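## Task

Carry the tray from the staging bench over to the work bench. Its single tube goes into the blue rack when the cap has an orange dot, or into the green rack when the dot is white, pushed fully down. The tube must never touch the floor, or the task fails. The bottles on the tray have to finish upright in it. The tray must finish resting on the work bench with nothing hanging past its edge. Either robot or both may be used. At the end, release everything and move the robots away. A robot that falls or is left leaning fails the task. Anything that stays in place only because a robot is holding it does not count.

## Robot and tools

ROBOTS. There are two identical Hello Robot Stretch 3 robots, r1 and r2. Each has a two-wheel differential base (0.33 m long, 0.34 m wide, passive omni wheel at the rear), a lift on a mast, and a telescoping arm that points out of the robot's RIGHT side. The base cannot move sideways, so to bring the gripper forward or back you drive the base. Turns pivot about the point midway between the drive wheels, 0.05 m behind the front edge. With the arm in and the wrist folded, a turn sweeps a radius of about 0.28 m; an unfolded level wrist reaches beyond that.

FRAMES. Each robot reports in its own base frame: origin on the floor between the drive wheels, x forward, y left, z up. hand_pose is the fingertip contact point in that frame. The odometry frame is the base frame at the scene start. Nothing in one robot's state locates the other; use images, lidar_m, wrist_depth_mm and head_depth_mm for that.

execute_actions. Argument actions is a list holding one action or none (empty list = just report state and images). The action is an object keyed by robot name, r1 and/or r2. Per robot you may give base, joints and contact_limits. All motions in the call start at once. Optional cameras lists which images to return (names like r1_head_camera, r2_wrist_camera, or all; omitted/null = all; [] = none). An invalid key or value rejects the whole call.
- base: exactly one of translate_m (relative drive in metres, forward positive, -1 to 1) or rotate_rad (relative turn in radians, left/counter-clockwise positive, -3.2 to 3.2). Both are offsets from where the base last reported itself.
- joints: absolute targets by name, each its own number: lift_m 0 to 1.1 (arm height on the mast); arm_m 0 to 0.52 (extension); wrist_yaw_rad -1.345 to 4.42 (0 along the arm, positive toward the robot front, 3.0 folded over the base); wrist_pitch_rad -1.57 to 0.451 (0 level, negative tips fingers down); wrist_roll_rad -2.911 to 2.911 (0 fingers side by side); gripper_m -0.089 to 0.179 (larger is wider; real fingertip gap is smaller by 0.007 near closed up to 0.025 wide open); head_pan_rad -3.953 to 1.73 (0 ahead, positive left, -1.57 looks along the arm); head_tilt_rad -1.53 to 0.419 (negative down). Any joint or robot you omit may keep driving toward its earlier target.
- contact_limits: {"arm_m": effort percent 1 to 100}; arm motion halts (contact_stop) near that effort. Lower is gentler, too low stops immediately. Values above the maximum are cut.
One action runs at most 15 s.

wait: seconds 0 to 10; nothing new is commanded, then state and images come back.
zoom_image: camera name and region [x0, y0, x1, y1] in pixels of that camera's latest full image, top-left origin, at most 504 by 504.
finished_scene: scene number 1 or 2; ends that scene permanently and reports success. The result of scene 1 gives scene 2's task.

RESULTS. base_status and joint_status: done, off_target (stopped short, may still push), contact_stop, time_out, torque_fault (after the last three the old target is dropped). An arm or lift that hit contact goes slack until commanded again. on_its_own covers what you did not command; held at is the target held, not the position. motor_effort is percent of max, positive toward higher joint values, peak in brackets; readings are noisy and biased. lidar_m: 12 distances in metres in 30-degree sectors starting straight ahead and going counter-clockwise (4th left, 7th behind, 10th right), plane 0.17 m high, 0.15 to 12 m, - means nothing; it sees table legs and other robots but not glass or its own body. wrist_depth_mm (45 to 1000) and head_depth_mm (280 to 4000) are 7x7 median depth grids from top left. base_odometry counts wheel turns (slip counts); turned_by_wheels and turned_by_imu give turn since last result; base_tilt in degrees (forward/right positive) has a fixed error up to about 4. The pictures line names images in order. Camera intrinsics and extrinsics are given per camera (base frame to camera) with small errors.

SPEED. Base is fast (0.30 m/s, 1.9 rad/s) only with lift_m under 0.30, arm_m under 0.03 and wrist_yaw_rad over 2.54; otherwise 0.10 m/s, 0.63 rad/s.

GRIPPING. Command gripper_m below the object's width to grasp (lower squeezes more); to open, go at least 0.02 above the touch value. Status does not confirm a hold; check images. Send a different value to re-squeeze.

SAFETY. Fold or unfold the wrist only with lift_m 0.32 to 0.95, wrist_pitch_rad -0.4 and roll near 0; once folded, lift can go down to 0.25. With yaw below -0.4 keep pitch at -0.5 or lower. Never drive bases into each other: any contact then a few more mm is a hard press that ends the run; the two bases also travel slightly differently (up to 2.5 cm per metre), dangerous when sharing a load. Arm pushes with the gripper above about 0.45 m, repeated pushes after a contact stop, or driving while hooked on something can tip a robot; if tilted, undo the last move in small steps, free the gripper, and lower lift to about 0.2. Wrist servos overloaded for seconds switch off for 10 s. Avoid drops, slams, tubes on the floor and toppled bottles; loose objects may get nudged occasionally. Keep actions efficient, since shorter robot motion is better.

Each tool is called after ">>>" by a JSON object that holds its "op" and its "data".

## Session

>>> {"op": "execute_actions", "data": {"actions": []}}

Scene clock: 0.00 s.
r1.base_odometry: x=+0.000 y=+0.000 heading=+0.000 (m, m, rad; r1's odometry frame)
r1.turned_by_wheels: +0.000 (rad since the last result)
r1.turned_by_imu: +0.000 (rad since the last result)
r1.base_tilt: forward=+0.0 right=-1.2 (deg)
r1.lidar_m: 1.35 4.48 1.65 2.19 2.08 1.49 2.51 1.55 0.87 0.73 0.73 0.82
r1.head_depth_mm: 1242 1239 1244 1241 1239 1250 1243 / 1541 1544 1553 1549 1557 1556 1547 / 1929 2021 2034 2047 2042 2054 1868 / 2038 2804 3007 3034 3066 2650 1958 / 2041 3329 - - - 2791 1941 / 2055 3289 - - - 2782 1950 / 2061 3291 - - - 2744 1935
r1.base_status: not commanded
r1.joint_positions: lift_m=+0.524 arm_m=+0.001 wrist_yaw_rad=+2.890 wrist_pitch_rad=-0.590 wrist_roll_rad=-0.012 gripper_m=+0.037 head_pan_rad=+0.014 head_tilt_rad=-0.010
r1.joint_status: not commanded
r1.motor_effort: left_wheel=+0 right_wheel=+0 lift_m=+24 arm_m=+0 wrist_yaw_rad=+0 wrist_pitch_rad=+6 wrist_roll_rad=+0 gripper_m=+0 head_pan_rad=+1 head_tilt_rad=+1 (%)
r1.hand_pose: x=+0.0286 y=+0.0473 z=+0.5000 quat_wxyz=(+0.289, +0.693, +0.121, +0.650) (m; r1's base frame)
r1.wrist_depth_mm: - - - - - - - / - - - - - - - / - - - - - - 999 / 867 - 893 885 862 881 858 / 773 761 - 774 802 775 752 / 670 677 - 670 669 667 692 / 613 614 - 608 605 601 605
r2.base_odometry: x=+0.000 y=+0.000 heading=+0.000 (m, m, rad; r2's odometry frame)
r2.turned_by_wheels: +0.000 (rad since the last result)
r2.turned_by_imu: +0.000 (rad since the last result)
r2.base_tilt: forward=+0.1 right=-0.1 (deg)
r2.lidar_m: 1.60 0.88 0.75 0.75 0.85 1.41 4.10 1.53 1.42 3.11 1.72 2.44
r2.head_depth_mm: 2025 3144 - - - 3334 2227 / 2039 3113 - - - 3321 2256 / 2029 3041 - - - 3332 2257 / 2015 2701 2795 2729 2690 2682 2279 / 1912 2004 1983 1975 1949 1947 1929 / 1599 1590 1574 1562 1548 1537 1523 / 1306 1298 1288 1280 1274 1262 1256
r2.base_status: not commanded
r2.joint_positions: lift_m=+0.551 arm_m=-0.003 wrist_yaw_rad=+2.889 wrist_pitch_rad=-0.494 wrist_roll_rad=+0.014 gripper_m=+0.037 head_pan_rad=-0.006 head_tilt_rad=-0.002
r2.joint_status: not commanded
r2.motor_effort: left_wheel=+0 right_wheel=+0 lift_m=+34 arm_m=-1 wrist_yaw_rad=+0 wrist_pitch_rad=+5 wrist_roll_rad=+0 gripper_m=+0 head_pan_rad=+0 head_tilt_rad=+2 (%)
r2.hand_pose: x=+0.0323 y=+0.0650 z=+0.5468 quat_wxyz=(+0.259, +0.706, +0.084, +0.654) (m; r2's base frame)
r2.wrist_depth_mm: - 704 706 705 726 720 724 / 781 777 780 803 788 786 810 / 864 - 854 882 900 881 876 / 960 - 964 980 972 958 961 / - - 986 961 922 828 790 / 921 857 - 761 - 728 689 / 766 760 714 686 653 620 602
pictures: r1_head_camera (sideways: a quarter turn clockwise sets it upright), r1_nav_camera (sideways: a quarter turn counterclockwise sets it upright), r1_wrist_camera, r2_head_camera (sideways: a quarter turn clockwise sets it upright), r2_nav_camera (sideways: a quarter turn counterclockwise sets it upright), r2_wrist_camera
Images, in order (width x height): r1_head_camera 896x504, r1_nav_camera 672x504, r1_wrist_camera 644x364, r2_head_camera 896x504, r2_nav_camera 672x504, r2_wrist_camera 644x364.

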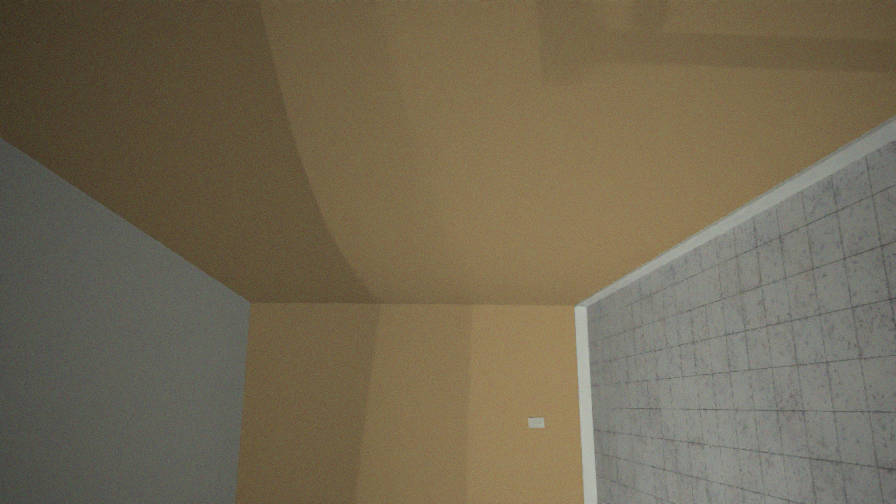

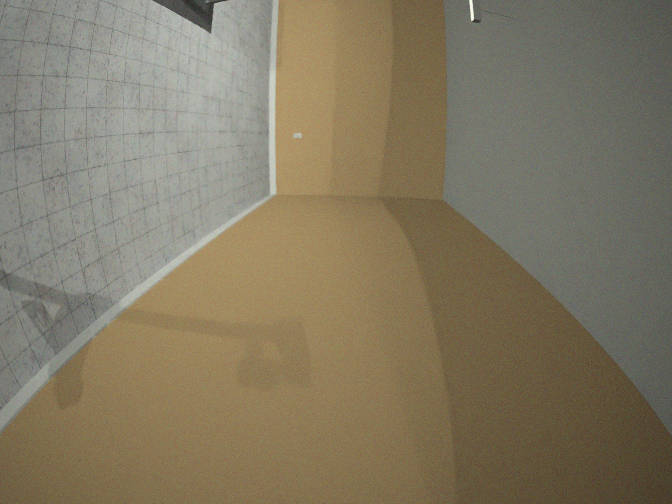

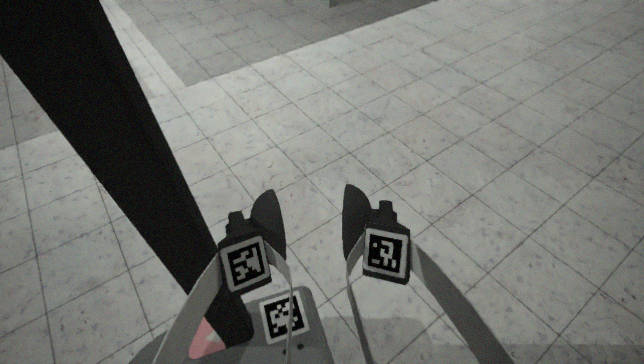

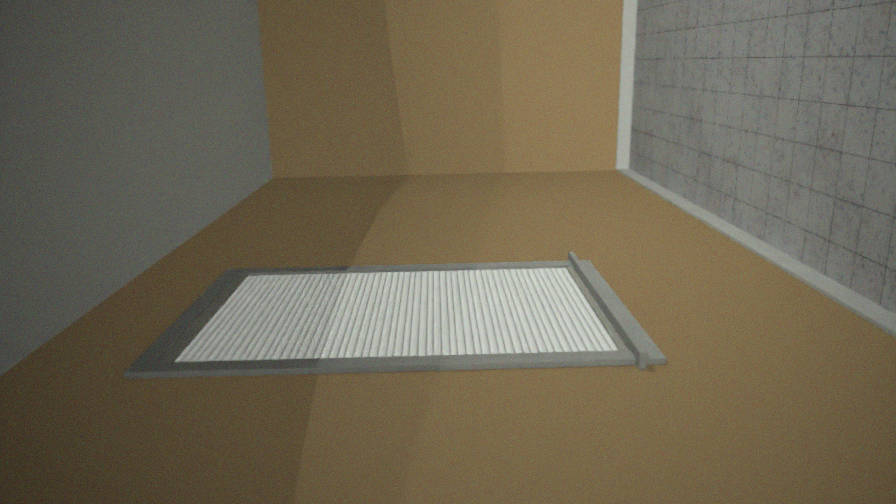

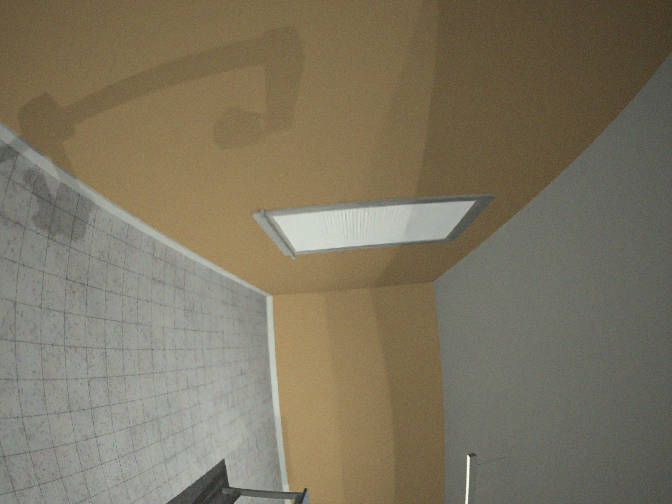

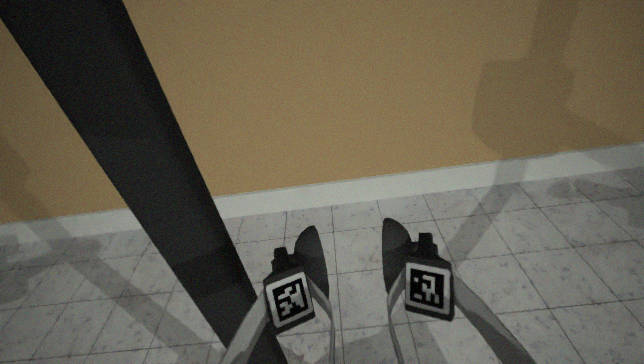

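>>> {"op": "execute_actions", "data": {"actions": [{"r1":{"joints":{"head_pan_rad":1.7,"head_tilt_rad":-0.4}},"r2":{"joints":{"head_pan_rad":-1.7,"head_tilt_rad":-0.4}}}], "cameras": ["r1_head_camera","r1_nav_camera","r2_head_camera","r2_nav_camera"]}}

Scene clock: 1.90 s.
r1.base_odometry: x=+0.000 y=+0.000 heading=+0.000 (m, m, rad; r1's odometry frame)
r1.turned_by_wheels: +0.000 (rad since the last result)
r1.turned_by_imu: +0.000 (rad since the last result)
r1.base_tilt: forward=+0.1 right=-1.3 (deg)
r1.lidar_m: 1.35 4.48 1.65 2.20 2.08 1.49 2.51 1.55 0.87 0.73 0.73 0.82
r1.head_depth_mm: 3670 3930 - 2827 2110 1616 1315 / 3561 3896 - 3023 2094 1630 1310 / 3577 3802 - 3016 2118 1624 1318 / 3501 3778 - 3047 2097 1623 1321 / 3447 3729 - 3069 2122 1638 1328 / 3388 3672 3964 3176 2108 - - / 3358 - - - - - -
r1.base_status: not commanded
r1.joint_positions: lift_m=+0.524 arm_m=+0.001 wrist_yaw_rad=+2.890 wrist_pitch_rad=-0.590 wrist_roll_rad=-0.012 gripper_m=+0.037 head_pan_rad=+1.693 head_tilt_rad=-0.395
r1.joint_status: all done
r1.motor_effort: left_wheel=+0(1) right_wheel=+0(0) lift_m=+25(23) arm_m=+0(0) wrist_yaw_rad=+1(1) wrist_pitch_rad=+6(6) wrist_roll_rad=+0(0) gripper_m=+0(0) head_pan_rad=+4(45) head_tilt_rad=-2(18) (%)
r1.hand_pose: x=+0.0286 y=+0.0473 z=+0.5000 quat_wxyz=(+0.289, +0.693, +0.121, +0.650) (m; r1's base frame)
r1.wrist_depth_mm: - - - - - - - / - - - - - - - / - - - - - - - / 905 - 888 878 884 868 893 / 773 772 - 772 788 768 755 / 674 683 - 669 658 686 679 / 631 630 - 615 615 619 608
r2.base_odometry: x=+0.000 y=+0.000 heading=+0.000 (m, m, rad; r2's odometry frame)
r2.turned_by_wheels: +0.000 (rad since the last result)
r2.turned_by_imu: +0.000 (rad since the last result)
r2.base_tilt: forward=+0.1 right=-0.3 (deg)
r2.lidar_m: 1.60 0.88 0.75 0.75 0.85 1.42 4.09 1.53 1.42 3.13 1.72 2.44
r2.head_depth_mm: 3384 3594 3875 3205 2255 1720 1393 / 3440 3710 3979 3238 2248 1738 1401 / 3492 3686 3932 3258 2280 1743 1414 / 3484 3762 - 3280 2275 1750 1425 / 3528 3809 - 3350 2305 1763 1425 / 3673 3856 - 3385 2306 1773 1427 / 3693 3971 - 3406 2323 1780 1445
r2.base_status: not commanded
r2.joint_positions: lift_m=+0.551 arm_m=-0.003 wrist_yaw_rad=+2.889 wrist_pitch_rad=-0.494 wrist_roll_rad=+0.014 gripper_m=+0.037 head_pan_rad=-1.693 head_tilt_rad=-0.395
r2.joint_status: all done
r2.motor_effort: left_wheel=-1(0) right_wheel=+0(0) lift_m=+34(34) arm_m=-1(1) wrist_yaw_rad=+0(0) wrist_pitch_rad=+5(5) wrist_roll_rad=+0(0) gripper_m=+0(0) head_pan_rad=-5(54) head_tilt_rad=-2(21) (%)
r2.hand_pose: x=+0.0323 y=+0.0650 z=+0.5468 quat_wxyz=(+0.259, +0.706, +0.084, +0.654) (m; r2's base frame)
r2.wrist_depth_mm: - 698 712 736 725 716 720 / 779 772 770 795 781 790 798 / 866 - 847 894 922 881 898 / 938 - - - 971 954 945 / - - 983 926 917 840 803 / 926 875 - 768 - 723 675 / 767 730 699 677 650 622 604
pictures: r1_head_camera (sideways: a quarter turn clockwise sets it upright), r1_nav_camera (sideways: a quarter turn counterclockwise sets it upright), r2_head_camera (sideways: a quarter turn clockwise sets it upright), r2_nav_camera (sideways: a quarter turn counterclockwise sets it upright)
camera_calibration (this result's frames):
r1_head_camera: T_world_to_cam=[[0.0688268, -0.445894, -0.892436, 1.18523], [-0.98684, -0.161632, 0.00464973, 0.00242335], [-0.146319, 0.880371, -0.451151, 0.548019], [0, 0, 0, 1]] pos_world=[0.00100172, 0.0464177, 1.30497]
r1_nav_camera: T_world_to_cam=[[-0.100847, 0.440119, 0.892258, -1.12185], [0.991495, 0.118614, 0.053555, -0.0231681], [-0.0822641, 0.890071, -0.448338, 0.539605], [0, 0, 0, 1]] pos_world=[-0.0457739, 0.0162081, 1.24414]
r2_head_camera: T_world_to_cam=[[0.064723, 0.388738, -0.919072, 1.21386], [0.996487, -0.074223, 0.0387808, -0.0467589], [-0.0531406, -0.918354, -0.392177, 0.466901], [0, 0, 0, 1]] pos_world=[-0.00715833, -0.0465629, 1.30054]
r2_nav_camera: T_world_to_cam=[[-0.119241, -0.43174, 0.894082, -1.11678], [-0.98929, 0.128017, -0.070121, 0.144424], [-0.084184, -0.892867, -0.442381, 0.528326], [0, 0, 0, 1]] pos_world=[0.0541875, -0.0289229, 1.24234]
Images, in order (width x height): r1_head_camera 896x504, r1_nav_camera 672x504, r2_head_camera 896x504, r2_nav_camera 672x504.

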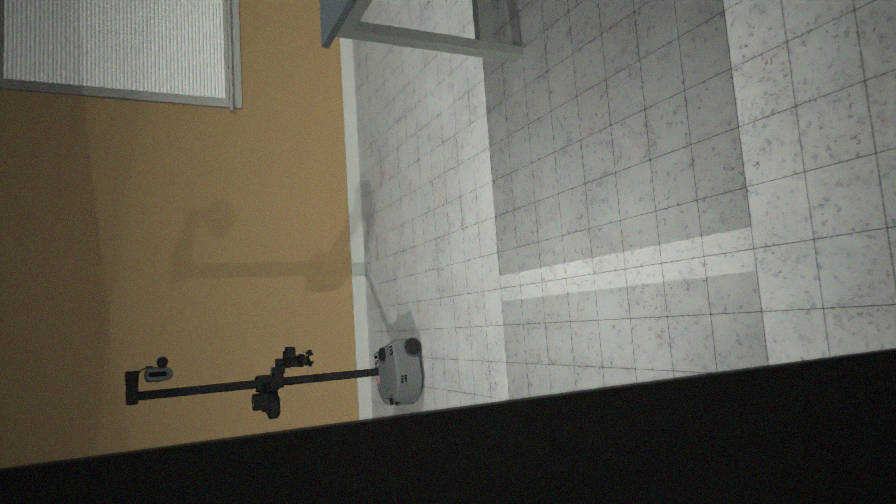

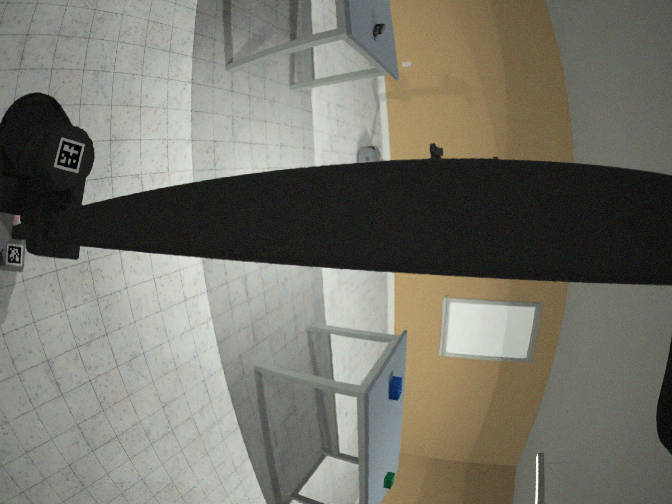

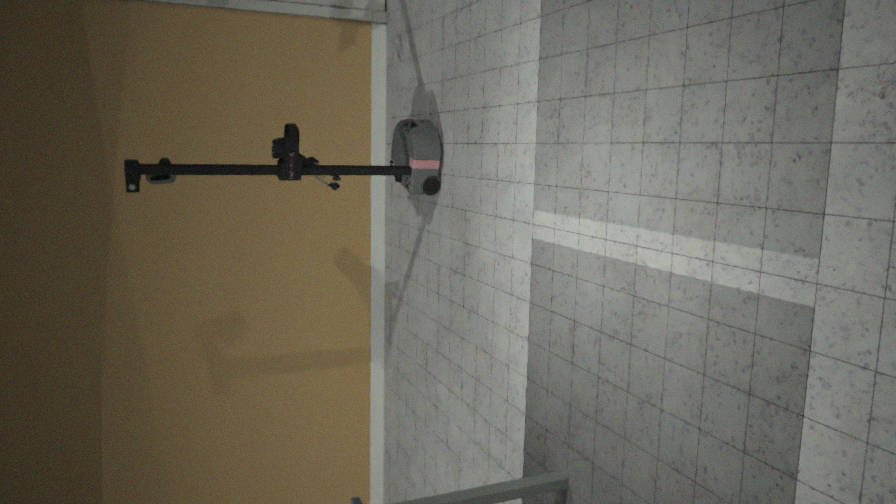

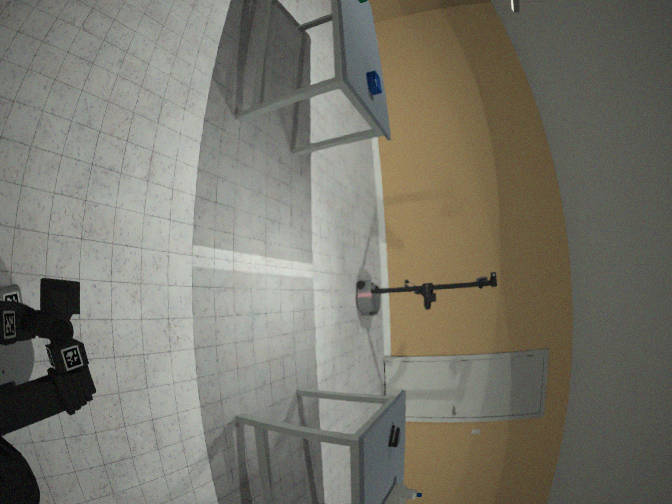

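>>> {"op": "execute_actions", "data": {"actions": [{"r1":{"base":{"rotate_rad":1.88},"joints":{"lift_m":0.28,"head_pan_rad":0.75,"head_tilt_rad":-0.4}},"r2":{"base":{"rotate_rad":-1.8},"joints":{"lift_m":0.28,"head_pan_rad":-0.75,"head_tilt_rad":-0.4}}}], "cameras": ["r1_head_camera","r2_head_camera","r2_nav_camera"]}}

Scene clock: 6.60 s.
r1.base_odometry: x=+0.000 y=+0.000 heading=+1.880 (m, m, rad; r1's odometry frame)
r1.turned_by_wheels: +1.880 (rad since the last result)
r1.turned_by_imu: +1.879 (rad since the last result)
r1.base_tilt: forward=+0.0 right=-1.3 (deg)
r1.lidar_m: 3.26 1.49 2.51 2.93 1.04 0.76 0.73 0.75 1.02 2.73 2.76 1.65
r1.head_depth_mm: 3802 - - 2665 2107 1615 1321 / - - 2165 2454 2009 1622 1319 / - - 1960 2813 2116 1623 1321 / - - 2192 3005 2114 1626 1326 / - - - 3036 2120 1628 1318 / - - - 2856 2124 1625 1326 / 3936 - - 3081 2130 1646 1330
r1.base_status: done
r1.joint_positions: lift_m=+0.280 arm_m=+0.001 wrist_yaw_rad=+2.890 wrist_pitch_rad=-0.590 wrist_roll_rad=-0.012 gripper_m=+0.037 head_pan_rad=+0.757 head_tilt_rad=-0.396
r1.joint_status: all done
r1.motor_effort: left_wheel=-2(11) right_wheel=+4(13) lift_m=+15(22) arm_m=+0(0) wrist_yaw_rad=+0(1) wrist_pitch_rad=+6(6) wrist_roll_rad=+0(0) gripper_m=+0(0) head_pan_rad=-3(37) head_tilt_rad=-1(3) (%)
r1.hand_pose: x=+0.0285 y=+0.0472 z=+0.2565 quat_wxyz=(+0.289, +0.693, +0.121, +0.650) (m; r1's base frame)
r1.wrist_depth_mm: - 937 961 958 925 937 914 / - 743 743 749 753 747 738 / 629 - 639 616 627 607 617 / 541 - 547 546 536 532 531 / 483 - - - 481 468 466 / - - - - 406 416 418 / - - - - 379 375 374
r2.base_odometry: x=+0.000 y=+0.000 heading=-1.800 (m, m, rad; r2's odometry frame)
r2.turned_by_wheels: -1.800 (rad since the last result)
r2.turned_by_imu: -1.815 (rad since the last result)
r2.base_tilt: forward=+0.3 right=-0.2 (deg)
r2.lidar_m: 3.25 1.73 1.84 2.90 1.06 0.77 0.74 0.77 1.06 2.91 1.84 1.42
r2.head_depth_mm: - - - 2821 2234 1717 1391 / - - - 3213 2238 1742 1412 / - - 2357 3079 2166 1745 1413 / - - 2146 2921 2171 1754 1420 / - - 2229 2796 2316 1758 1414 / 3973 - - 1597 2132 1710 1437 / 3671 3972 - 1755 2241 1778 1437
r2.base_status: done
r2.joint_positions: lift_m=+0.281 arm_m=-0.003 wrist_yaw_rad=+2.889 wrist_pitch_rad=-0.495 wrist_roll_rad=+0.014 gripper_m=+0.037 head_pan_rad=-0.757 head_tilt_rad=-0.395
r2.joint_status: all done
r2.motor_effort: left_wheel=+3(9) right_wheel=-2(6) lift_m=+15(31) arm_m=-1(1) wrist_yaw_rad=-1(1) wrist_pitch_rad=+5(5) wrist_roll_rad=+0(0) gripper_m=+0(0) head_pan_rad=+4(52) head_tilt_rad=-1(1) (%)
r2.hand_pose: x=+0.0323 y=+0.0649 z=+0.2765 quat_wxyz=(+0.259, +0.706, +0.084, +0.654) (m; r2's base frame)
r2.wrist_depth_mm: - - - - - - - / - - - - - 996 894 / - - 995 872 816 753 682 / 839 - 740 698 659 602 567 / 669 633 592 578 545 505 476 / 545 526 - - - 436 413 / 467 - - - 396 378 367
pictures: r1_head_camera (sideways: a quarter turn clockwise sets it upright), r2_head_camera (sideways: a quarter turn clockwise sets it upright), r2_nav_camera (sideways: a quarter turn counterclockwise sets it upright)
camera_calibration (this result's frames):
r1_head_camera: T_world_to_cam=[[-0.318703, -0.320496, -0.892026, 1.18706], [-0.715571, 0.698525, 0.00468633, 0.000720959], [0.621601, 0.639801, -0.451959, 0.544386], [0, 0, 0, 1]] pos_world=[0.0404439, 0.0316441, 1.30492]
r2_head_camera: T_world_to_cam=[[-0.274833, 0.282942, -0.918918, 1.21573], [0.650855, 0.75821, 0.0387994, -0.0446747], [0.707711, -0.587419, -0.392535, 0.462726], [0, 0, 0, 1]] pos_world=[0.0357218, -0.0382934, 1.30052]
r2_nav_camera: T_world_to_cam=[[0.277106, -0.352334, 0.893909, -1.11897], [-0.689903, -0.720498, -0.0701184, 0.142594], [0.668765, -0.59728, -0.442731, 0.524188], [0, 0, 0, 1]] pos_world=[0.0578924, 0.0215738, 1.24233]
Images, in order (width x height): r1_head_camera 896x504, r2_head_camera 896x504, r2_nav_camera 672x504.

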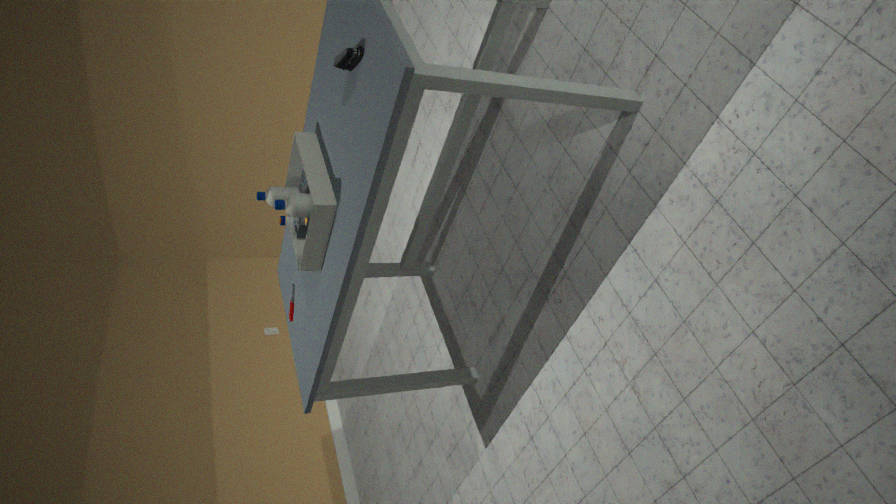

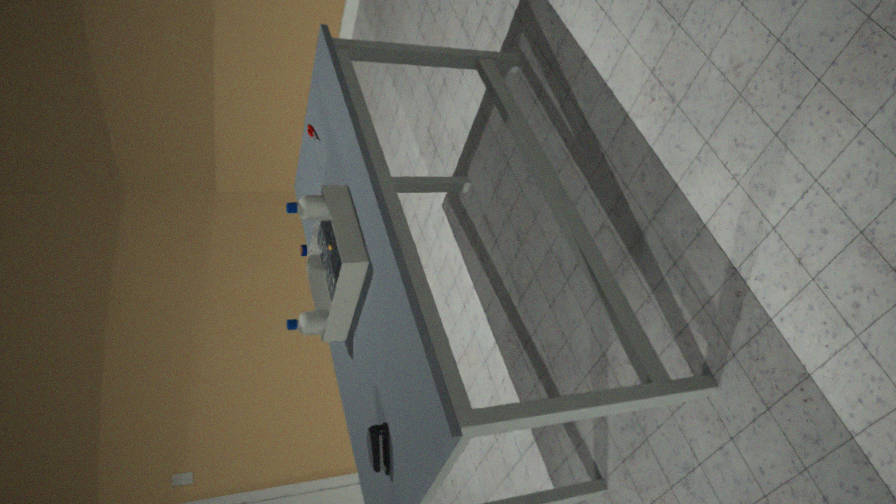

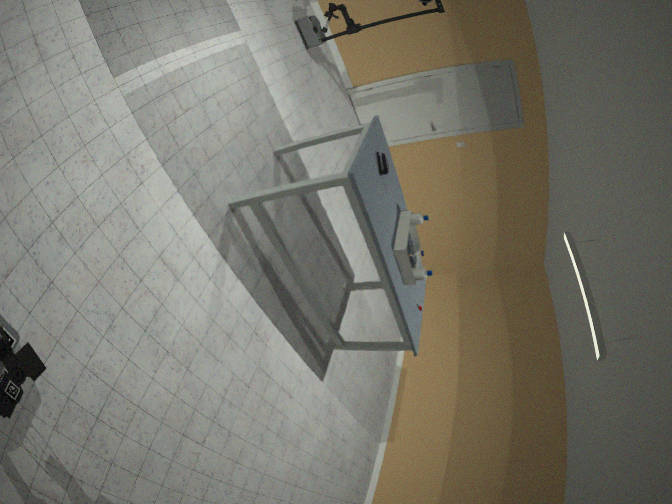

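>>> {"op": "execute_actions", "data": {"actions": [{"r1":{"base":{"translate_m":0.92}},"r2":{"base":{"translate_m":0.92}}}], "cameras": []}}

>>> {"op": "execute_actions", "data": {"actions": [{"r1":{"base":{"rotate_rad":1.58},"joints":{"head_pan_rad":-1.2,"head_tilt_rad":-0.75}},"r2":{"base":{"rotate_rad":1.56},"joints":{"head_pan_rad":-1.9,"head_tilt_rad":-0.75}}}], "cameras": []}}

>>> {"op": "execute_actions", "data": {"actions": [{"r1":{"base":{"translate_m":1.0}},"r2":{"base":{"translate_m":-1.0}}}], "cameras": ["r1_head_camera","r2_head_camera"]}}

Scene clock: 13.47 s.
r1.base_odometry: x=-0.280 y=+0.876 heading=+1.880 (m, m, rad; r1's odometry frame)
r1.turned_by_wheels: +0.000 (rad since the last result)
r1.turned_by_imu: +0.004 (rad since the last result)
r1.base_tilt: forward=+0.0 right=-1.2 (deg)
r1.lidar_m: 1.42 1.26 0.83 2.19 2.31 1.70 1.64 1.70 2.32 2.46 1.08 1.44
r1.head_depth_mm: 2918 3109 3368 2995 2093 1627 1315 / 3185 3390 3650 2873 2038 1628 1318 / 3444 3757 3984 1330 2033 1624 1320 / 3859 - - 1242 1949 1632 1327 / - - - 1250 1879 1626 1291 / - - - 1270 971 1101 1251 / 3913 - 2215 1260 1975 1628 1331
r1.base_status: done
r1.joint_positions: lift_m=+0.280 arm_m=+0.001 wrist_yaw_rad=+2.890 wrist_pitch_rad=-0.590 wrist_roll_rad=-0.012 gripper_m=+0.037 head_pan_rad=+0.757 head_tilt_rad=-0.396
r1.joint_status: not commanded
r1.motor_effort: left_wheel=-4(9) right_wheel=+4(12) lift_m=+16(15) arm_m=+0(0) wrist_yaw_rad=+0(0) wrist_pitch_rad=+6(6) wrist_roll_rad=+0(0) gripper_m=+0(0) head_pan_rad=-3(3) head_tilt_rad=-1(1) (%)
r1.hand_pose: x=+0.0285 y=+0.0472 z=+0.2565 quat_wxyz=(+0.289, +0.693, +0.121, +0.650) (m; r1's base frame)
r1.wrist_depth_mm: - 948 943 944 887 940 962 / - 745 752 754 742 731 746 / 630 - 626 624 616 626 620 / 533 - 552 558 532 533 548 / 483 - - - 478 474 465 / - - - - 403 416 413 / - - - - 372 370 378
r2.base_odometry: x=-0.209 y=-0.896 heading=-1.800 (m, m, rad; r2's odometry frame)
r2.turned_by_wheels: +0.000 (rad since the last result)
r2.turned_by_imu: -0.004 (rad since the last result)
r2.base_tilt: forward=+0.2 right=-0.2 (deg)
r2.lidar_m: 1.42 3.20 1.20 1.46 2.37 1.73 1.67 1.72 2.35 1.48 0.70 1.17
r2.head_depth_mm: - - - 1312 926 841 1326 / - - - 1332 933 869 960 / 3869 - - 1343 979 1746 1407 / 3574 3809 - 1362 1091 1759 1415 / 3304 3462 3740 3333 1355 1599 1430 / 3072 3270 3445 3317 2219 1768 1428 / 2882 2998 3141 3222 2339 1773 1440
r2.base_status: done
r2.joint_positions: lift_m=+0.281 arm_m=-0.003 wrist_yaw_rad=+2.889 wrist_pitch_rad=-0.495 wrist_roll_rad=+0.014 gripper_m=+0.037 head_pan_rad=-0.757 head_tilt_rad=-0.396
r2.joint_status: not commanded
r2.motor_effort: left_wheel=+4(10) right_wheel=-3(7) lift_m=+15(16) arm_m=-1(0) wrist_yaw_rad=+0(1) wrist_pitch_rad=+5(5) wrist_roll_rad=-1(1) gripper_m=+0(0) head_pan_rad=+4(4) head_tilt_rad=-2(2) (%)
r2.hand_pose: x=+0.0323 y=+0.0649 z=+0.2765 quat_wxyz=(+0.259, +0.706, +0.084, +0.654) (m; r2's base frame)
r2.wrist_depth_mm: - - - - - - - / - - - - - 976 905 / - - 968 890 795 745 689 / 896 - 740 694 638 598 569 / 650 627 586 562 539 505 468 / 554 518 - - - 431 412 / 467 - - - 394 373 365
pictures: none
No camera images: the call's "cameras" was empty. Leave "cameras" out to get every camera's image.

Scene clock: 15.73 s.
r1.base_odometry: x=-0.280 y=+0.876 heading=-2.824 (m, m, rad; r1's odometry frame)
r1.turned_by_wheels: +1.580 (rad since the last result)
r1.turned_by_imu: +1.577 (rad since the last result)
r1.base_tilt: forward=+0.1 right=-1.1 (deg)
r1.lidar_m: 2.18 2.32 1.71 1.64 1.70 2.32 2.45 1.08 1.43 1.43 1.26 0.83
r1.head_depth_mm: 2573 2826 2180 1785 1492 1275 1115 / 2731 2957 1789 1704 1489 1288 1119 / 2864 2975 2257 1761 1505 1284 1138 / 3029 3122 2278 1823 1507 1282 1125 / 3148 3086 2200 1761 1514 1291 1124 / 3299 1275 2169 1774 1517 1301 1138 / 3507 1284 1069 1818 1533 1310 1144
r1.base_status: done
r1.joint_positions: lift_m=+0.280 arm_m=+0.001 wrist_yaw_rad=+2.890 wrist_pitch_rad=-0.590 wrist_roll_rad=-0.012 gripper_m=+0.037 head_pan_rad=-1.193 head_tilt_rad=-0.741
r1.joint_status: all done
r1.motor_effort: left_wheel=-3(13) right_wheel=+4(16) lift_m=+17(16) arm_m=+0(0) wrist_yaw_rad=+0(1) wrist_pitch_rad=+6(6) wrist_roll_rad=+0(0) gripper_m=+0(0) head_pan_rad=-3(38) head_tilt_rad=-3(20) (%)
r1.hand_pose: x=+0.0285 y=+0.0471 z=+0.2565 quat_wxyz=(+0.289, +0.693, +0.121, +0.650) (m; r1's base frame)
r1.wrist_depth_mm: - 954 945 943 920 946 954 / - 742 745 754 746 741 749 / 628 - 624 620 620 620 630 / 536 - 548 545 534 535 537 / 485 - - - 480 468 463 / - - - - 413 417 415 / - - - - 372 373 380
r2.base_odometry: x=-0.209 y=-0.896 heading=-0.240 (m, m, rad; r2's odometry frame)
r2.turned_by_wheels: +1.560 (rad since the last result)
r2.turned_by_imu: +1.569 (rad since the last result)
r2.base_tilt: forward=+0.1 right=-0.1 (deg)
r2.lidar_m: 1.36 2.41 1.73 1.66 1.72 2.32 1.60 0.70 1.17 1.43 3.21 1.20
r2.head_depth_mm: 3202 1239 1098 1840 1540 1314 1154 / 3072 3090 2096 1708 1544 1325 1159 / 2949 3119 2325 1866 1550 1325 1168 / 2828 3042 2355 1871 1562 1334 1170 / 2766 3007 2389 1884 1579 1348 1178 / 2707 2949 2375 1910 1581 1354 1182 / 2618 2906 2422 1663 1599 1368 1187
r2.base_status: done
r2.joint_positions: lift_m=+0.281 arm_m=-0.003 wrist_yaw_rad=+2.889 wrist_pitch_rad=-0.495 wrist_roll_rad=+0.014 gripper_m=+0.037 head_pan_rad=-1.893 head_tilt_rad=-0.741
r2.joint_status: all done
r2.motor_effort: left_wheel=-3(9) right_wheel=+3(10) lift_m=+16(15) arm_m=-1(1) wrist_yaw_rad=+0(0) wrist_pitch_rad=+6(5) wrist_roll_rad=+0(0) gripper_m=+0(1) head_pan_rad=-5(54) head_tilt_rad=-3(21) (%)
r2.hand_pose: x=+0.0323 y=+0.0649 z=+0.2765 quat_wxyz=(+0.259, +0.706, +0.084, +0.654) (m; r2's base frame)
r2.wrist_depth_mm: - - - - - - - / - - - - - - 902 / - - - 880 848 749 698 / 883 - 724 685 638 603 576 / 667 625 585 576 540 504 481 / 551 516 - - - 433 413 / 463 - - - 395 378 366
pictures: none
No camera images: the call's "cameras" was empty. Leave "cameras" out to get every camera's image.

Scene clock: 20.73 s.
r1.base_odometry: x=-1.230 y=+0.564 heading=-2.824 (m, m, rad; r1's odometry frame)
r1.turned_by_wheels: +0.000 (rad since the last result)
r1.turned_by_imu: +0.004 (rad since the last result)
r1.base_tilt: forward=+0.1 right=-1.3 (deg)
r1.lidar_m: 3.23 2.34 1.69 1.62 1.71 2.33 2.04 2.25 0.44 1.03 1.07 1.21
r1.head_depth_mm: 2609 2788 911 728 607 1255 1117 / 2745 2948 915 732 610 1282 1120 / 2866 3037 921 736 644 1287 1130 / 2998 3091 865 740 664 1295 1134 / 3161 1052 761 743 1438 1294 1131 / 3294 1262 935 746 1480 1303 1133 / 3504 1285 879 773 1532 1305 1138
r1.base_status: done
r1.joint_positions: lift_m=+0.280 arm_m=+0.001 wrist_yaw_rad=+2.890 wrist_pitch_rad=-0.590 wrist_roll_rad=-0.012 gripper_m=+0.037 head_pan_rad=-1.193 head_tilt_rad=-0.741
r1.joint_status: not commanded
r1.motor_effort: left_wheel=-3(10) right_wheel=+4(13) lift_m=+16(16) arm_m=-1(0) wrist_yaw_rad=+0(1) wrist_pitch_rad=+6(6) wrist_roll_rad=+0(0) gripper_m=+0(0) head_pan_rad=-4(3) head_tilt_rad=-3(3) (%)
r1.hand_pose: x=+0.0285 y=+0.0471 z=+0.2565 quat_wxyz=(+0.289, +0.693, +0.121, +0.650) (m; r1's base frame)
r1.wrist_depth_mm: - 932 962 940 935 901 907 / - 761 742 751 744 748 747 / 620 - 623 625 634 609 612 / 544 - 548 556 530 544 535 / 476 - - - 482 475 473 / - - - - 408 421 416 / - - - - 380 378 374
r2.base_odometry: x=-1.180 y=-0.658 heading=-0.240 (m, m, rad; r2's odometry frame)
r2.turned_by_wheels: +0.000 (rad since the last result)
r2.turned_by_imu: +0.002 (rad since the last result)
r2.base_tilt: forward=+0.2 right=-0.1 (deg)
r2.lidar_m: 2.18 2.38 1.72 1.65 1.70 2.30 3.10 0.57 0.41 0.39 0.41 0.54
r2.head_depth_mm: 3152 1235 738 744 675 1316 1147 / 3064 3069 870 731 661 1320 1142 / 2989 3134 868 720 646 1329 1126 / 2904 3072 890 746 636 1336 1133 / 2799 3031 937 770 643 1296 1135 / 2694 2934 975 776 646 1276 1181 / 2625 2906 990 784 650 592 1190
r2.base_status: done
r2.joint_positions: lift_m=+0.281 arm_m=-0.003 wrist_yaw_rad=+2.889 wrist_pitch_rad=-0.495 wrist_roll_rad=+0.014 gripper_m=+0.037 head_pan_rad=-1.893 head_tilt_rad=-0.741
r2.joint_status: not commanded
r2.motor_effort: left_wheel=-3(11) right_wheel=+2(5) lift_m=+15(16) arm_m=-1(1) wrist_yaw_rad=-1(0) wrist_pitch_rad=+5(5) wrist_roll_rad=+0(0) gripper_m=+0(1) head_pan_rad=-6(5) head_tilt_rad=-4(3) (%)
r2.hand_pose: x=+0.0323 y=+0.0649 z=+0.2765 quat_wxyz=(+0.259, +0.706, +0.084, +0.654) (m; r2's base frame)
r2.wrist_depth_mm: - - - - - - - / - - - - - - 877 / - - 992 843 803 774 692 / 855 - 739 674 636 609 566 / 666 645 577 567 540 500 470 / 552 523 - - - 441 412 / 466 - - - 396 376 361
pictures: r1_head_camera (sideways: a quarter turn clockwise sets it upright), r2_head_camera (sideways: a quarter turn clockwise sets it upright)
camera_calibration (this result's frames):
r1_head_camera: T_world_to_cam=[[-0.281122, 0.67057, -0.686518, 0.918921], [0.915355, 0.402243, 0.0180696, -0.0266461], [0.288264, -0.623327, -0.726889, 0.90408], [0, 0, 0, 1]] pos_world=[0.0221064, -0.0419444, 1.2885]
r2_head_camera: T_world_to_cam=[[0.232268, 0.64203, -0.73065, 0.967154], [0.956719, -0.286215, 0.0526344, -0.0645314], [-0.17533, -0.711252, -0.68072, 0.843054], [0, 0, 0, 1]] pos_world=[-0.0150884, -0.0397876, 1.28393]
Images, in order (width x height): r1_head_camera 896x504, r2_head_camera 896x504.

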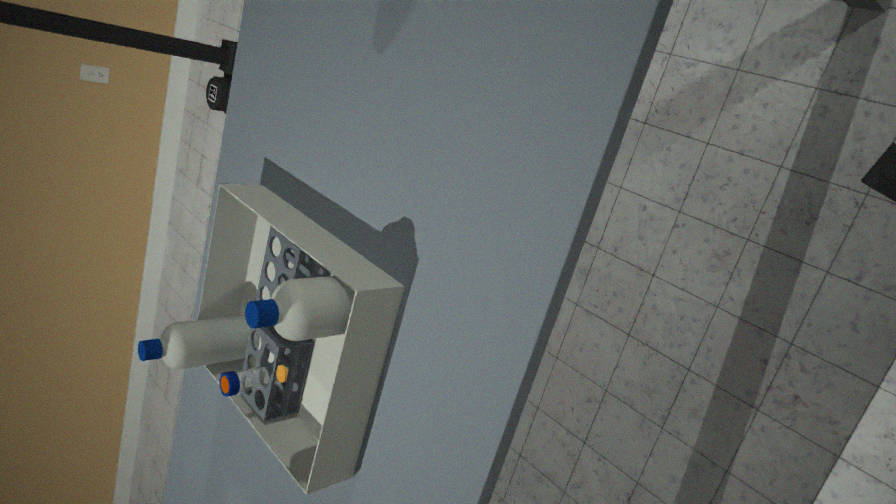

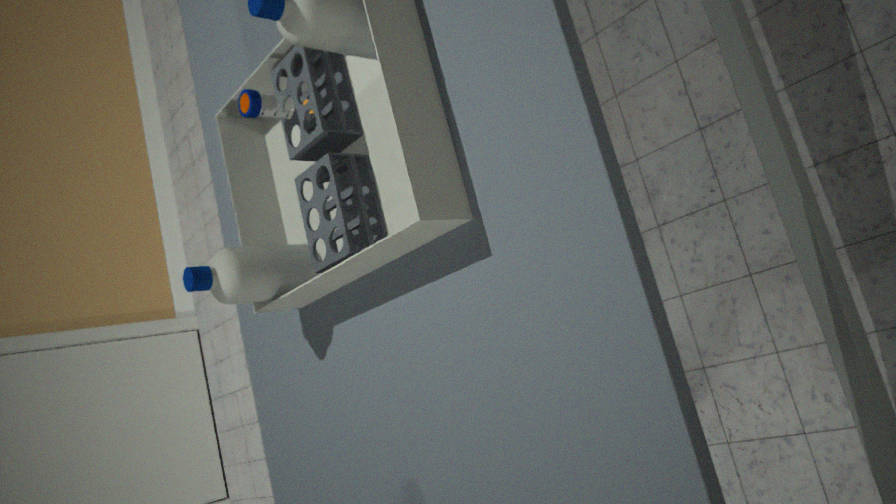

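>>> {"op": "execute_actions", "data": {"actions": [{"r1":{"base":{"translate_m":0.4},"joints":{"lift_m":0.93,"wrist_pitch_rad":-0.4}},"r2":{"base":{"translate_m":-0.35},"joints":{"lift_m":0.93,"wrist_pitch_rad":-0.4}}}], "cameras": []}}

>>> {"op": "execute_actions", "data": {"actions": [{"r1":{"base":{"rotate_rad":-0.012},"joints":{"wrist_yaw_rad":1.57,"head_pan_rad":-1.57}},"r2":{"base":{"rotate_rad":0.014},"joints":{"wrist_yaw_rad":1.57,"head_pan_rad":-1.57}}}], "cameras": []}}

>>> {"op": "execute_actions", "data": {"actions": [{"r1":{"joints":{"lift_m":1.05,"arm_m":0.3,"wrist_pitch_rad":-1.4,"gripper_m":0.07}},"r2":{"joints":{"lift_m":1.05,"arm_m":0.3,"wrist_pitch_rad":-1.4,"gripper_m":0.07}}}]}}

Scene clock: 29.97 s.
r1.base_odometry: x=-1.610 y=+0.439 heading=-2.824 (m, m, rad; r1's odometry frame)
r1.turned_by_wheels: +0.000 (rad since the last result)
r1.turned_by_imu: +0.001 (rad since the last result)
r1.base_tilt: forward=+0.0 right=-1.2 (deg)
r1.lidar_m: 2.84 2.34 1.71 1.63 1.69 2.34 2.43 0.73 1.07 1.03 1.07 0.85
r1.head_depth_mm: 2600 2796 870 686 652 - - / 2727 2881 832 699 - - - / 2886 3033 861 716 642 1257 1142 / 2944 3084 927 741 664 1286 1122 / 3184 1258 938 744 1439 1298 1136 / 3267 1265 940 748 1491 1300 1138 / 3458 3140 947 772 1532 1305 1138
r1.base_status: done
r1.joint_positions: lift_m=+0.930 arm_m=+0.001 wrist_yaw_rad=+2.890 wrist_pitch_rad=-0.419 wrist_roll_rad=-0.012 gripper_m=+0.037 head_pan_rad=-1.193 head_tilt_rad=-0.741
r1.joint_status: all done
r1.motor_effort: left_wheel=-3(11) right_wheel=+4(13) lift_m=+30(33) arm_m=+0(0) wrist_yaw_rad=+0(0) wrist_pitch_rad=+9(10) wrist_roll_rad=+0(0) gripper_m=+0(0) head_pan_rad=-3(3) head_tilt_rad=-2(3) (%)
r1.hand_pose: x=+0.0347 y=+0.0712 z=+0.9421 quat_wxyz=(+0.233, +0.700, +0.060, +0.672) (m; r1's base frame)
r1.wrist_depth_mm: - - - - - - - / - - - - - - - / - - - - - - - / - - - - - - - / - - - - - - - / - - - - - - - / - - - - - - -
r2.base_odometry: x=-1.520 y=-0.575 heading=-0.240 (m, m, rad; r2's odometry frame)
r2.turned_by_wheels: +0.000 (rad since the last result)
r2.turned_by_imu: +0.000 (rad since the last result)
r2.base_tilt: forward=+0.2 right=-0.4 (deg)
r2.lidar_m: 2.52 2.36 1.71 1.64 1.70 2.29 2.75 0.58 0.42 0.40 0.41 0.56
r2.head_depth_mm: 3183 3013 934 795 - 1111 1152 / 3116 3091 938 798 - 1276 1140 / 2975 3116 949 809 - 1281 1124 / 2907 3080 960 753 - - - / 2784 3033 932 677 - - - / 2756 2949 939 775 679 - 1117 / 2641 2923 934 765 667 - 1160
r2.base_status: done
r2.joint_positions: lift_m=+0.929 arm_m=-0.003 wrist_yaw_rad=+2.889 wrist_pitch_rad=-0.419 wrist_roll_rad=+0.014 gripper_m=+0.037 head_pan_rad=-1.893 head_tilt_rad=-0.741
r2.joint_status: all done
r2.motor_effort: left_wheel=-3(11) right_wheel=+2(7) lift_m=+51(53) arm_m=+0(1) wrist_yaw_rad=-1(0) wrist_pitch_rad=+6(8) wrist_roll_rad=+0(0) gripper_m=+0(0) head_pan_rad=-5(5) head_tilt_rad=-2(4) (%)
r2.hand_pose: x=+0.0348 y=+0.0749 z=+0.9418 quat_wxyz=(+0.234, +0.709, +0.057, +0.663) (m; r2's base frame)
r2.wrist_depth_mm: - - - - - - - / - - - - - - - / - - - - - - - / - - - - - - - / - - - - - - - / - - - - - - - / - - - - - - 972
pictures: none
No camera images: the call's "cameras" was empty. Leave "cameras" out to get every camera's image.

Scene clock: 31.63 s.
r1.base_odometry: x=-1.610 y=+0.439 heading=-2.836 (m, m, rad; r1's odometry frame)
r1.turned_by_wheels: -0.012 (rad since the last result)
r1.turned_by_imu: -0.012 (rad since the last result)
r1.base_tilt: forward=+0.0 right=-1.2 (deg)
r1.lidar_m: 2.84 2.37 1.71 1.63 1.68 2.31 2.43 0.73 1.07 1.03 1.06 0.85
r1.head_depth_mm: 2710 2944 907 753 - 1223 1115 / 2703 2902 912 742 - - 1120 / 2637 2934 672 712 - - 1127 / 1447 2969 884 715 629 - 1110 / 2752 2927 862 722 631 - 1109 / 2759 2999 905 724 636 - 1109 / 2739 2995 950 752 654 1256 1136
r1.base_status: done
r1.joint_positions: lift_m=+0.930 arm_m=+0.001 wrist_yaw_rad=+1.573 wrist_pitch_rad=-0.419 wrist_roll_rad=-0.012 gripper_m=+0.037 head_pan_rad=-1.563 head_tilt_rad=-0.741
r1.joint_status: all done
r1.motor_effort: left_wheel=-2(4) right_wheel=+2(3) lift_m=+30(31) arm_m=+0(0) wrist_yaw_rad=-2(7) wrist_pitch_rad=+9(9) wrist_roll_rad=+0(0) gripper_m=+0(0) head_pan_rad=-3(26) head_tilt_rad=-3(3) (%)
r1.hand_pose: x=+0.2029 y=-0.1457 z=+0.9421 quat_wxyz=(+0.595, +0.591, -0.381, +0.389) (m; r1's base frame)
r1.wrist_depth_mm: - - - - - - - / - - - - - 789 773 / - - - - 663 596 585 / - - - - - 476 475 / - - - - - 414 402 / - - - - - 363 339 / - - - - - - 300
r2.base_odometry: x=-1.520 y=-0.575 heading=-0.226 (m, m, rad; r2's odometry frame)
r2.turned_by_wheels: +0.014 (rad since the last result)
r2.turned_by_imu: +0.014 (rad since the last result)
r2.base_tilt: forward=+0.1 right=-0.2 (deg)
r2.lidar_m: 2.52 2.33 1.70 1.64 1.70 2.32 2.75 0.57 0.42 0.40 0.42 0.57
r2.head_depth_mm: 2726 2951 932 768 - - 1095 / 2749 2964 900 688 - - 1109 / 2712 2957 833 700 - - 1114 / 2702 2997 952 711 637 1364 - / 2663 2942 886 712 642 1375 - / 2778 3027 979 758 646 - - / 2789 3030 988 782 649 - 1123
r2.base_status: done
r2.joint_positions: lift_m=+0.929 arm_m=-0.003 wrist_yaw_rad=+1.572 wrist_pitch_rad=-0.419 wrist_roll_rad=+0.014 gripper_m=+0.037 head_pan_rad=-1.577 head_tilt_rad=-0.741
r2.joint_status: all done
r2.motor_effort: left_wheel=-3(8) right_wheel=+3(5) lift_m=+51(51) arm_m=-1(1) wrist_yaw_rad=-2(3) wrist_pitch_rad=+7(7) wrist_roll_rad=+0(1) gripper_m=+0(0) head_pan_rad=+4(39) head_tilt_rad=-4(3) (%)
r2.hand_pose: x=+0.2030 y=-0.1422 z=+0.9418 quat_wxyz=(+0.590, +0.596, -0.388, +0.381) (m; r2's base frame)
r2.wrist_depth_mm: - - - - - - - / - - - - - - - / - - - - - 633 587 / - - - - - 509 453 / - - - - - 825 380 / - - - - - - 325 / - - - - - - 295
pictures: none
No camera images: the call's "cameras" was empty. Leave "cameras" out to get every camera's image.

Scene clock: 35.07 s.
r1.base_odometry: x=-1.610 y=+0.439 heading=-2.836 (m, m, rad; r1's odometry frame)
r1.turned_by_wheels: +0.000 (rad since the last result)
r1.turned_by_imu: -0.001 (rad since the last result)
r1.base_tilt: forward=+0.0 right=-1.2 (deg)
r1.lidar_m: 2.84 2.37 1.71 1.63 1.68 2.31 2.43 0.73 1.07 1.03 1.06 0.85
r1.head_depth_mm: 2699 2931 910 725 621 1281 1123 / - - 916 733 624 1284 1122 / 2774 2937 832 695 627 1279 1129 / 2657 973 883 718 630 1287 1130 / 2689 2903 872 718 632 1292 1133 / 2755 2980 909 725 636 1305 1138 / 2778 3042 949 751 655 1309 1139
r1.base_status: not commanded
r1.joint_positions: lift_m=+1.050 arm_m=+0.300 wrist_yaw_rad=+1.571 wrist_pitch_rad=-1.398 wrist_roll_rad=-0.012 gripper_m=+0.070 head_pan_rad=-1.563 head_tilt_rad=-0.741
r1.joint_status: all done
r1.motor_effort: left_wheel=-2(2) right_wheel=+2(2) lift_m=+32(32) arm_m=+2(3) wrist_yaw_rad=-1(3) wrist_pitch_rad=-1(8) wrist_roll_rad=+0(0) gripper_m=+0(82) head_pan_rad=-3(3) head_tilt_rad=-3(3) (%)
r1.hand_pose: x=-0.0010 y=-0.4449 z=+0.9318 quat_wxyz=(+0.705, +0.704, -0.057, +0.065) (m; r1's base frame)
r1.wrist_depth_mm: - - 322 330 329 335 314 / - - 330 331 335 341 341 / - - 331 338 339 346 321 / - - 338 340 345 267 322 / - - 340 345 - 217 188 / - - 346 353 358 358 216 / - - - 354 361 365 378
r2.base_odometry: x=-1.520 y=-0.575 heading=-0.226 (m, m, rad; r2's odometry frame)
r2.turned_by_wheels: +0.000 (rad since the last result)
r2.turned_by_imu: -0.001 (rad since the last result)
r2.base_tilt: forward=+0.1 right=-0.2 (deg)
r2.lidar_m: 2.51 2.33 1.70 1.64 1.70 2.32 2.76 0.57 0.42 0.40 0.41 0.57
r2.head_depth_mm: 2705 2947 933 747 624 1321 1093 / - 2930 904 688 627 1293 1096 / - - 834 699 634 1306 1103 / 2706 2935 949 709 637 1312 1112 / 942 2907 884 712 641 1320 1120 / 2776 3030 977 756 647 1326 1120 / 2789 3004 985 785 650 1336 1125
r2.base_status: not commanded
r2.joint_positions: lift_m=+1.049 arm_m=+0.300 wrist_yaw_rad=+1.570 wrist_pitch_rad=-1.398 wrist_roll_rad=+0.014 gripper_m=+0.070 head_pan_rad=-1.577 head_tilt_rad=-0.741
r2.joint_status: all done
r2.motor_effort: left_wheel=-4(3) right_wheel=+2(3) lift_m=+51(51) arm_m=+2(2) wrist_yaw_rad=-1(3) wrist_pitch_rad=-1(7) wrist_roll_rad=+0(1) gripper_m=+1(77) head_pan_rad=+4(5) head_tilt_rad=-3(3) (%)
r2.hand_pose: x=-0.0011 y=-0.4449 z=+0.9314 quat_wxyz=(+0.704, +0.705, -0.066, +0.056) (m; r2's base frame)
r2.wrist_depth_mm: - - - 339 331 293 280 / - - - 337 330 321 288 / - - - 341 335 321 293 / - - - 335 329 319 312 / - - - 336 327 321 308 / - - - 334 329 249 288 / - - - 333 332 234 182
pictures: r1_head_camera (sideways: a quarter turn clockwise sets it upright), r1_nav_camera (sideways: a quarter turn counterclockwise sets it upright), r1_wrist_camera, r2_head_camera (sideways: a quarter turn clockwise sets it upright), r2_nav_camera (sideways: a quarter turn counterclockwise sets it upright), r2_wrist_camera
camera_calibration (this result's frames):
r1_head_camera: T_world_to_cam=[[-0.0195679, 0.726867, -0.686499, 0.917301], [0.99887, 0.0439574, 0.0180705, -0.0271567], [0.0433116, -0.68537, -0.726906, 0.905597], [0, 0, 0, 1]] pos_world=[0.00585287, -0.0448937, 1.2885]
r1_nav_camera: T_world_to_cam=[[0.0520384, -0.724834, 0.686956, -0.85514], [-0.998415, -0.0230033, 0.0513606, -0.00814878], [-0.0214256, -0.68854, -0.724882, 0.898997], [0, 0, 0, 1]] pos_world=[0.0556259, -0.00102654, 1.23953]
r1_wrist_camera: T_world_to_cam=[[-0.0225784, -0.996752, 0.0773081, -0.526224], [-0.994729, 0.0301344, 0.0980127, -0.0617243], [-0.100024, -0.0746877, -0.992178, 1.05984], [0, 0, 0, 1]] pos_world=[0.0327291, -0.443497, 1.09828]
r2_head_camera: T_world_to_cam=[[0.0211578, 0.682424, -0.73065, 0.968441], [0.998291, 0.0254032, 0.0526344, -0.064785], [0.0544798, -0.730515, -0.68072, 0.841652], [0, 0, 0, 1]] pos_world=[-0.00166887, -0.0444032, 1.28393]
r2_nav_camera: T_world_to_cam=[[-0.0702721, -0.720014, 0.690392, -0.851538], [-0.997311, 0.0362818, -0.0636735, 0.136049], [0.0207971, -0.69301, -0.720628, 0.889668], [0, 0, 0, 1]] pos_world=[0.0573409, -0.00150721, 1.23768]
r2_wrist_camera: T_world_to_cam=[[-0.0817741, -0.994673, -0.0627558, -0.372384], [-0.996279, 0.0833013, -0.0221146, 0.10046], [0.0272244, 0.0607139, -0.997784, 1.11878], [0, 0, 0, 1]] pos_world=[0.0391769, -0.446694, 1.09516]
Images, in order (width x height): r1_head_camera 896x504, r1_nav_camera 672x504, r1_wrist_camera 644x364, r2_head_camera 896x504, r2_nav_camera 672x504, r2_wrist_camera 644x364.

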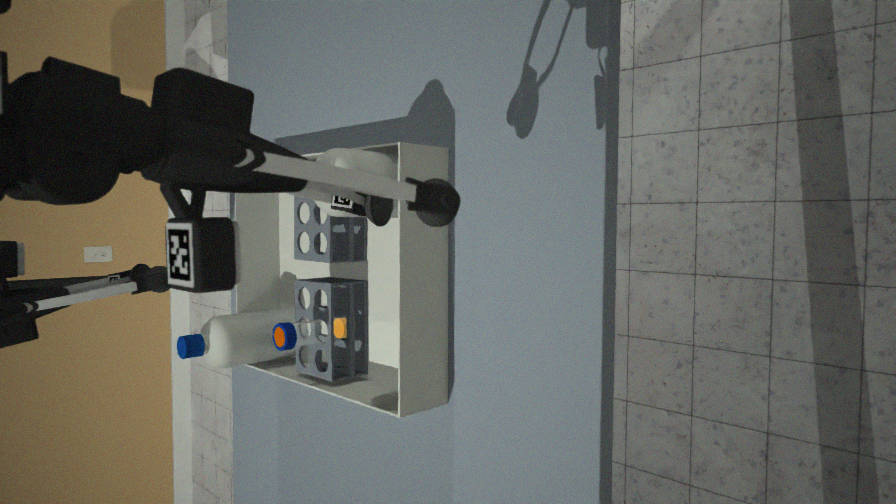

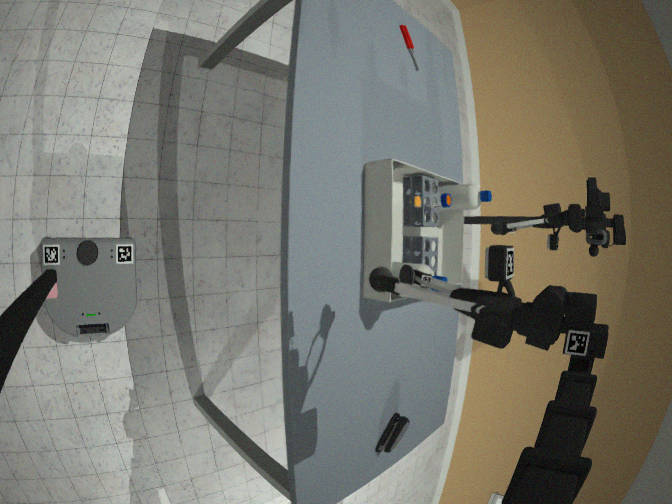

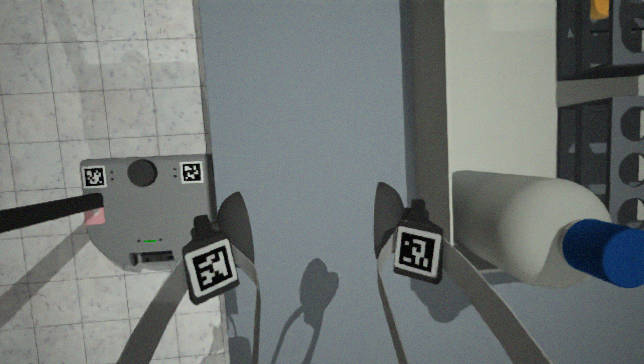

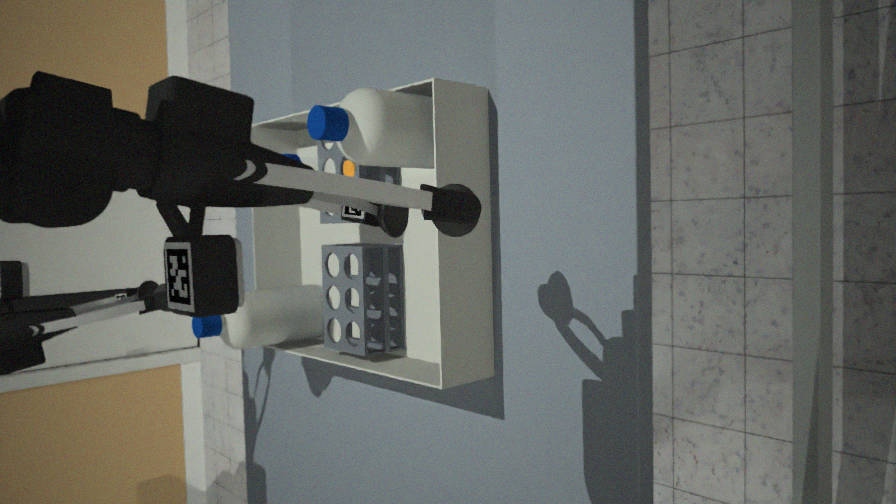

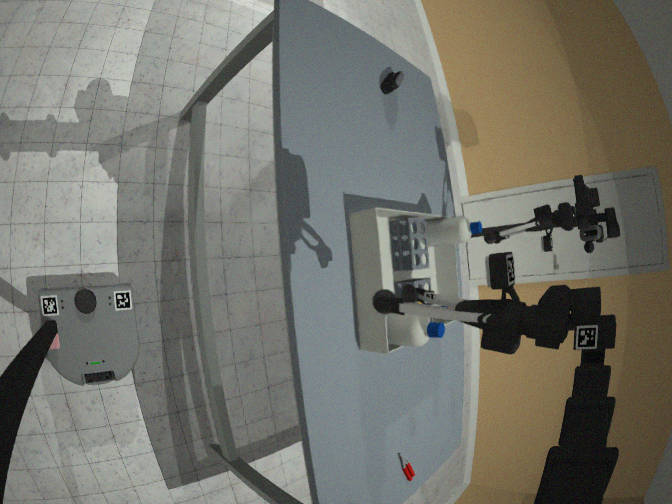

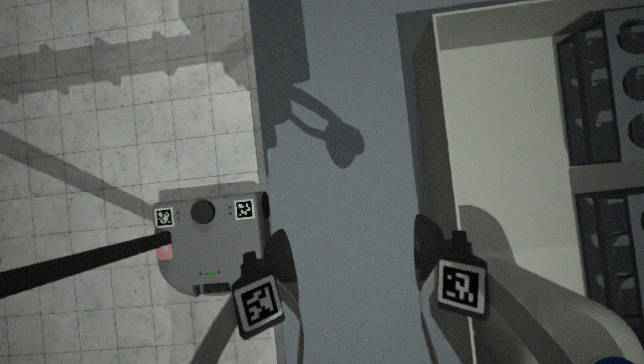

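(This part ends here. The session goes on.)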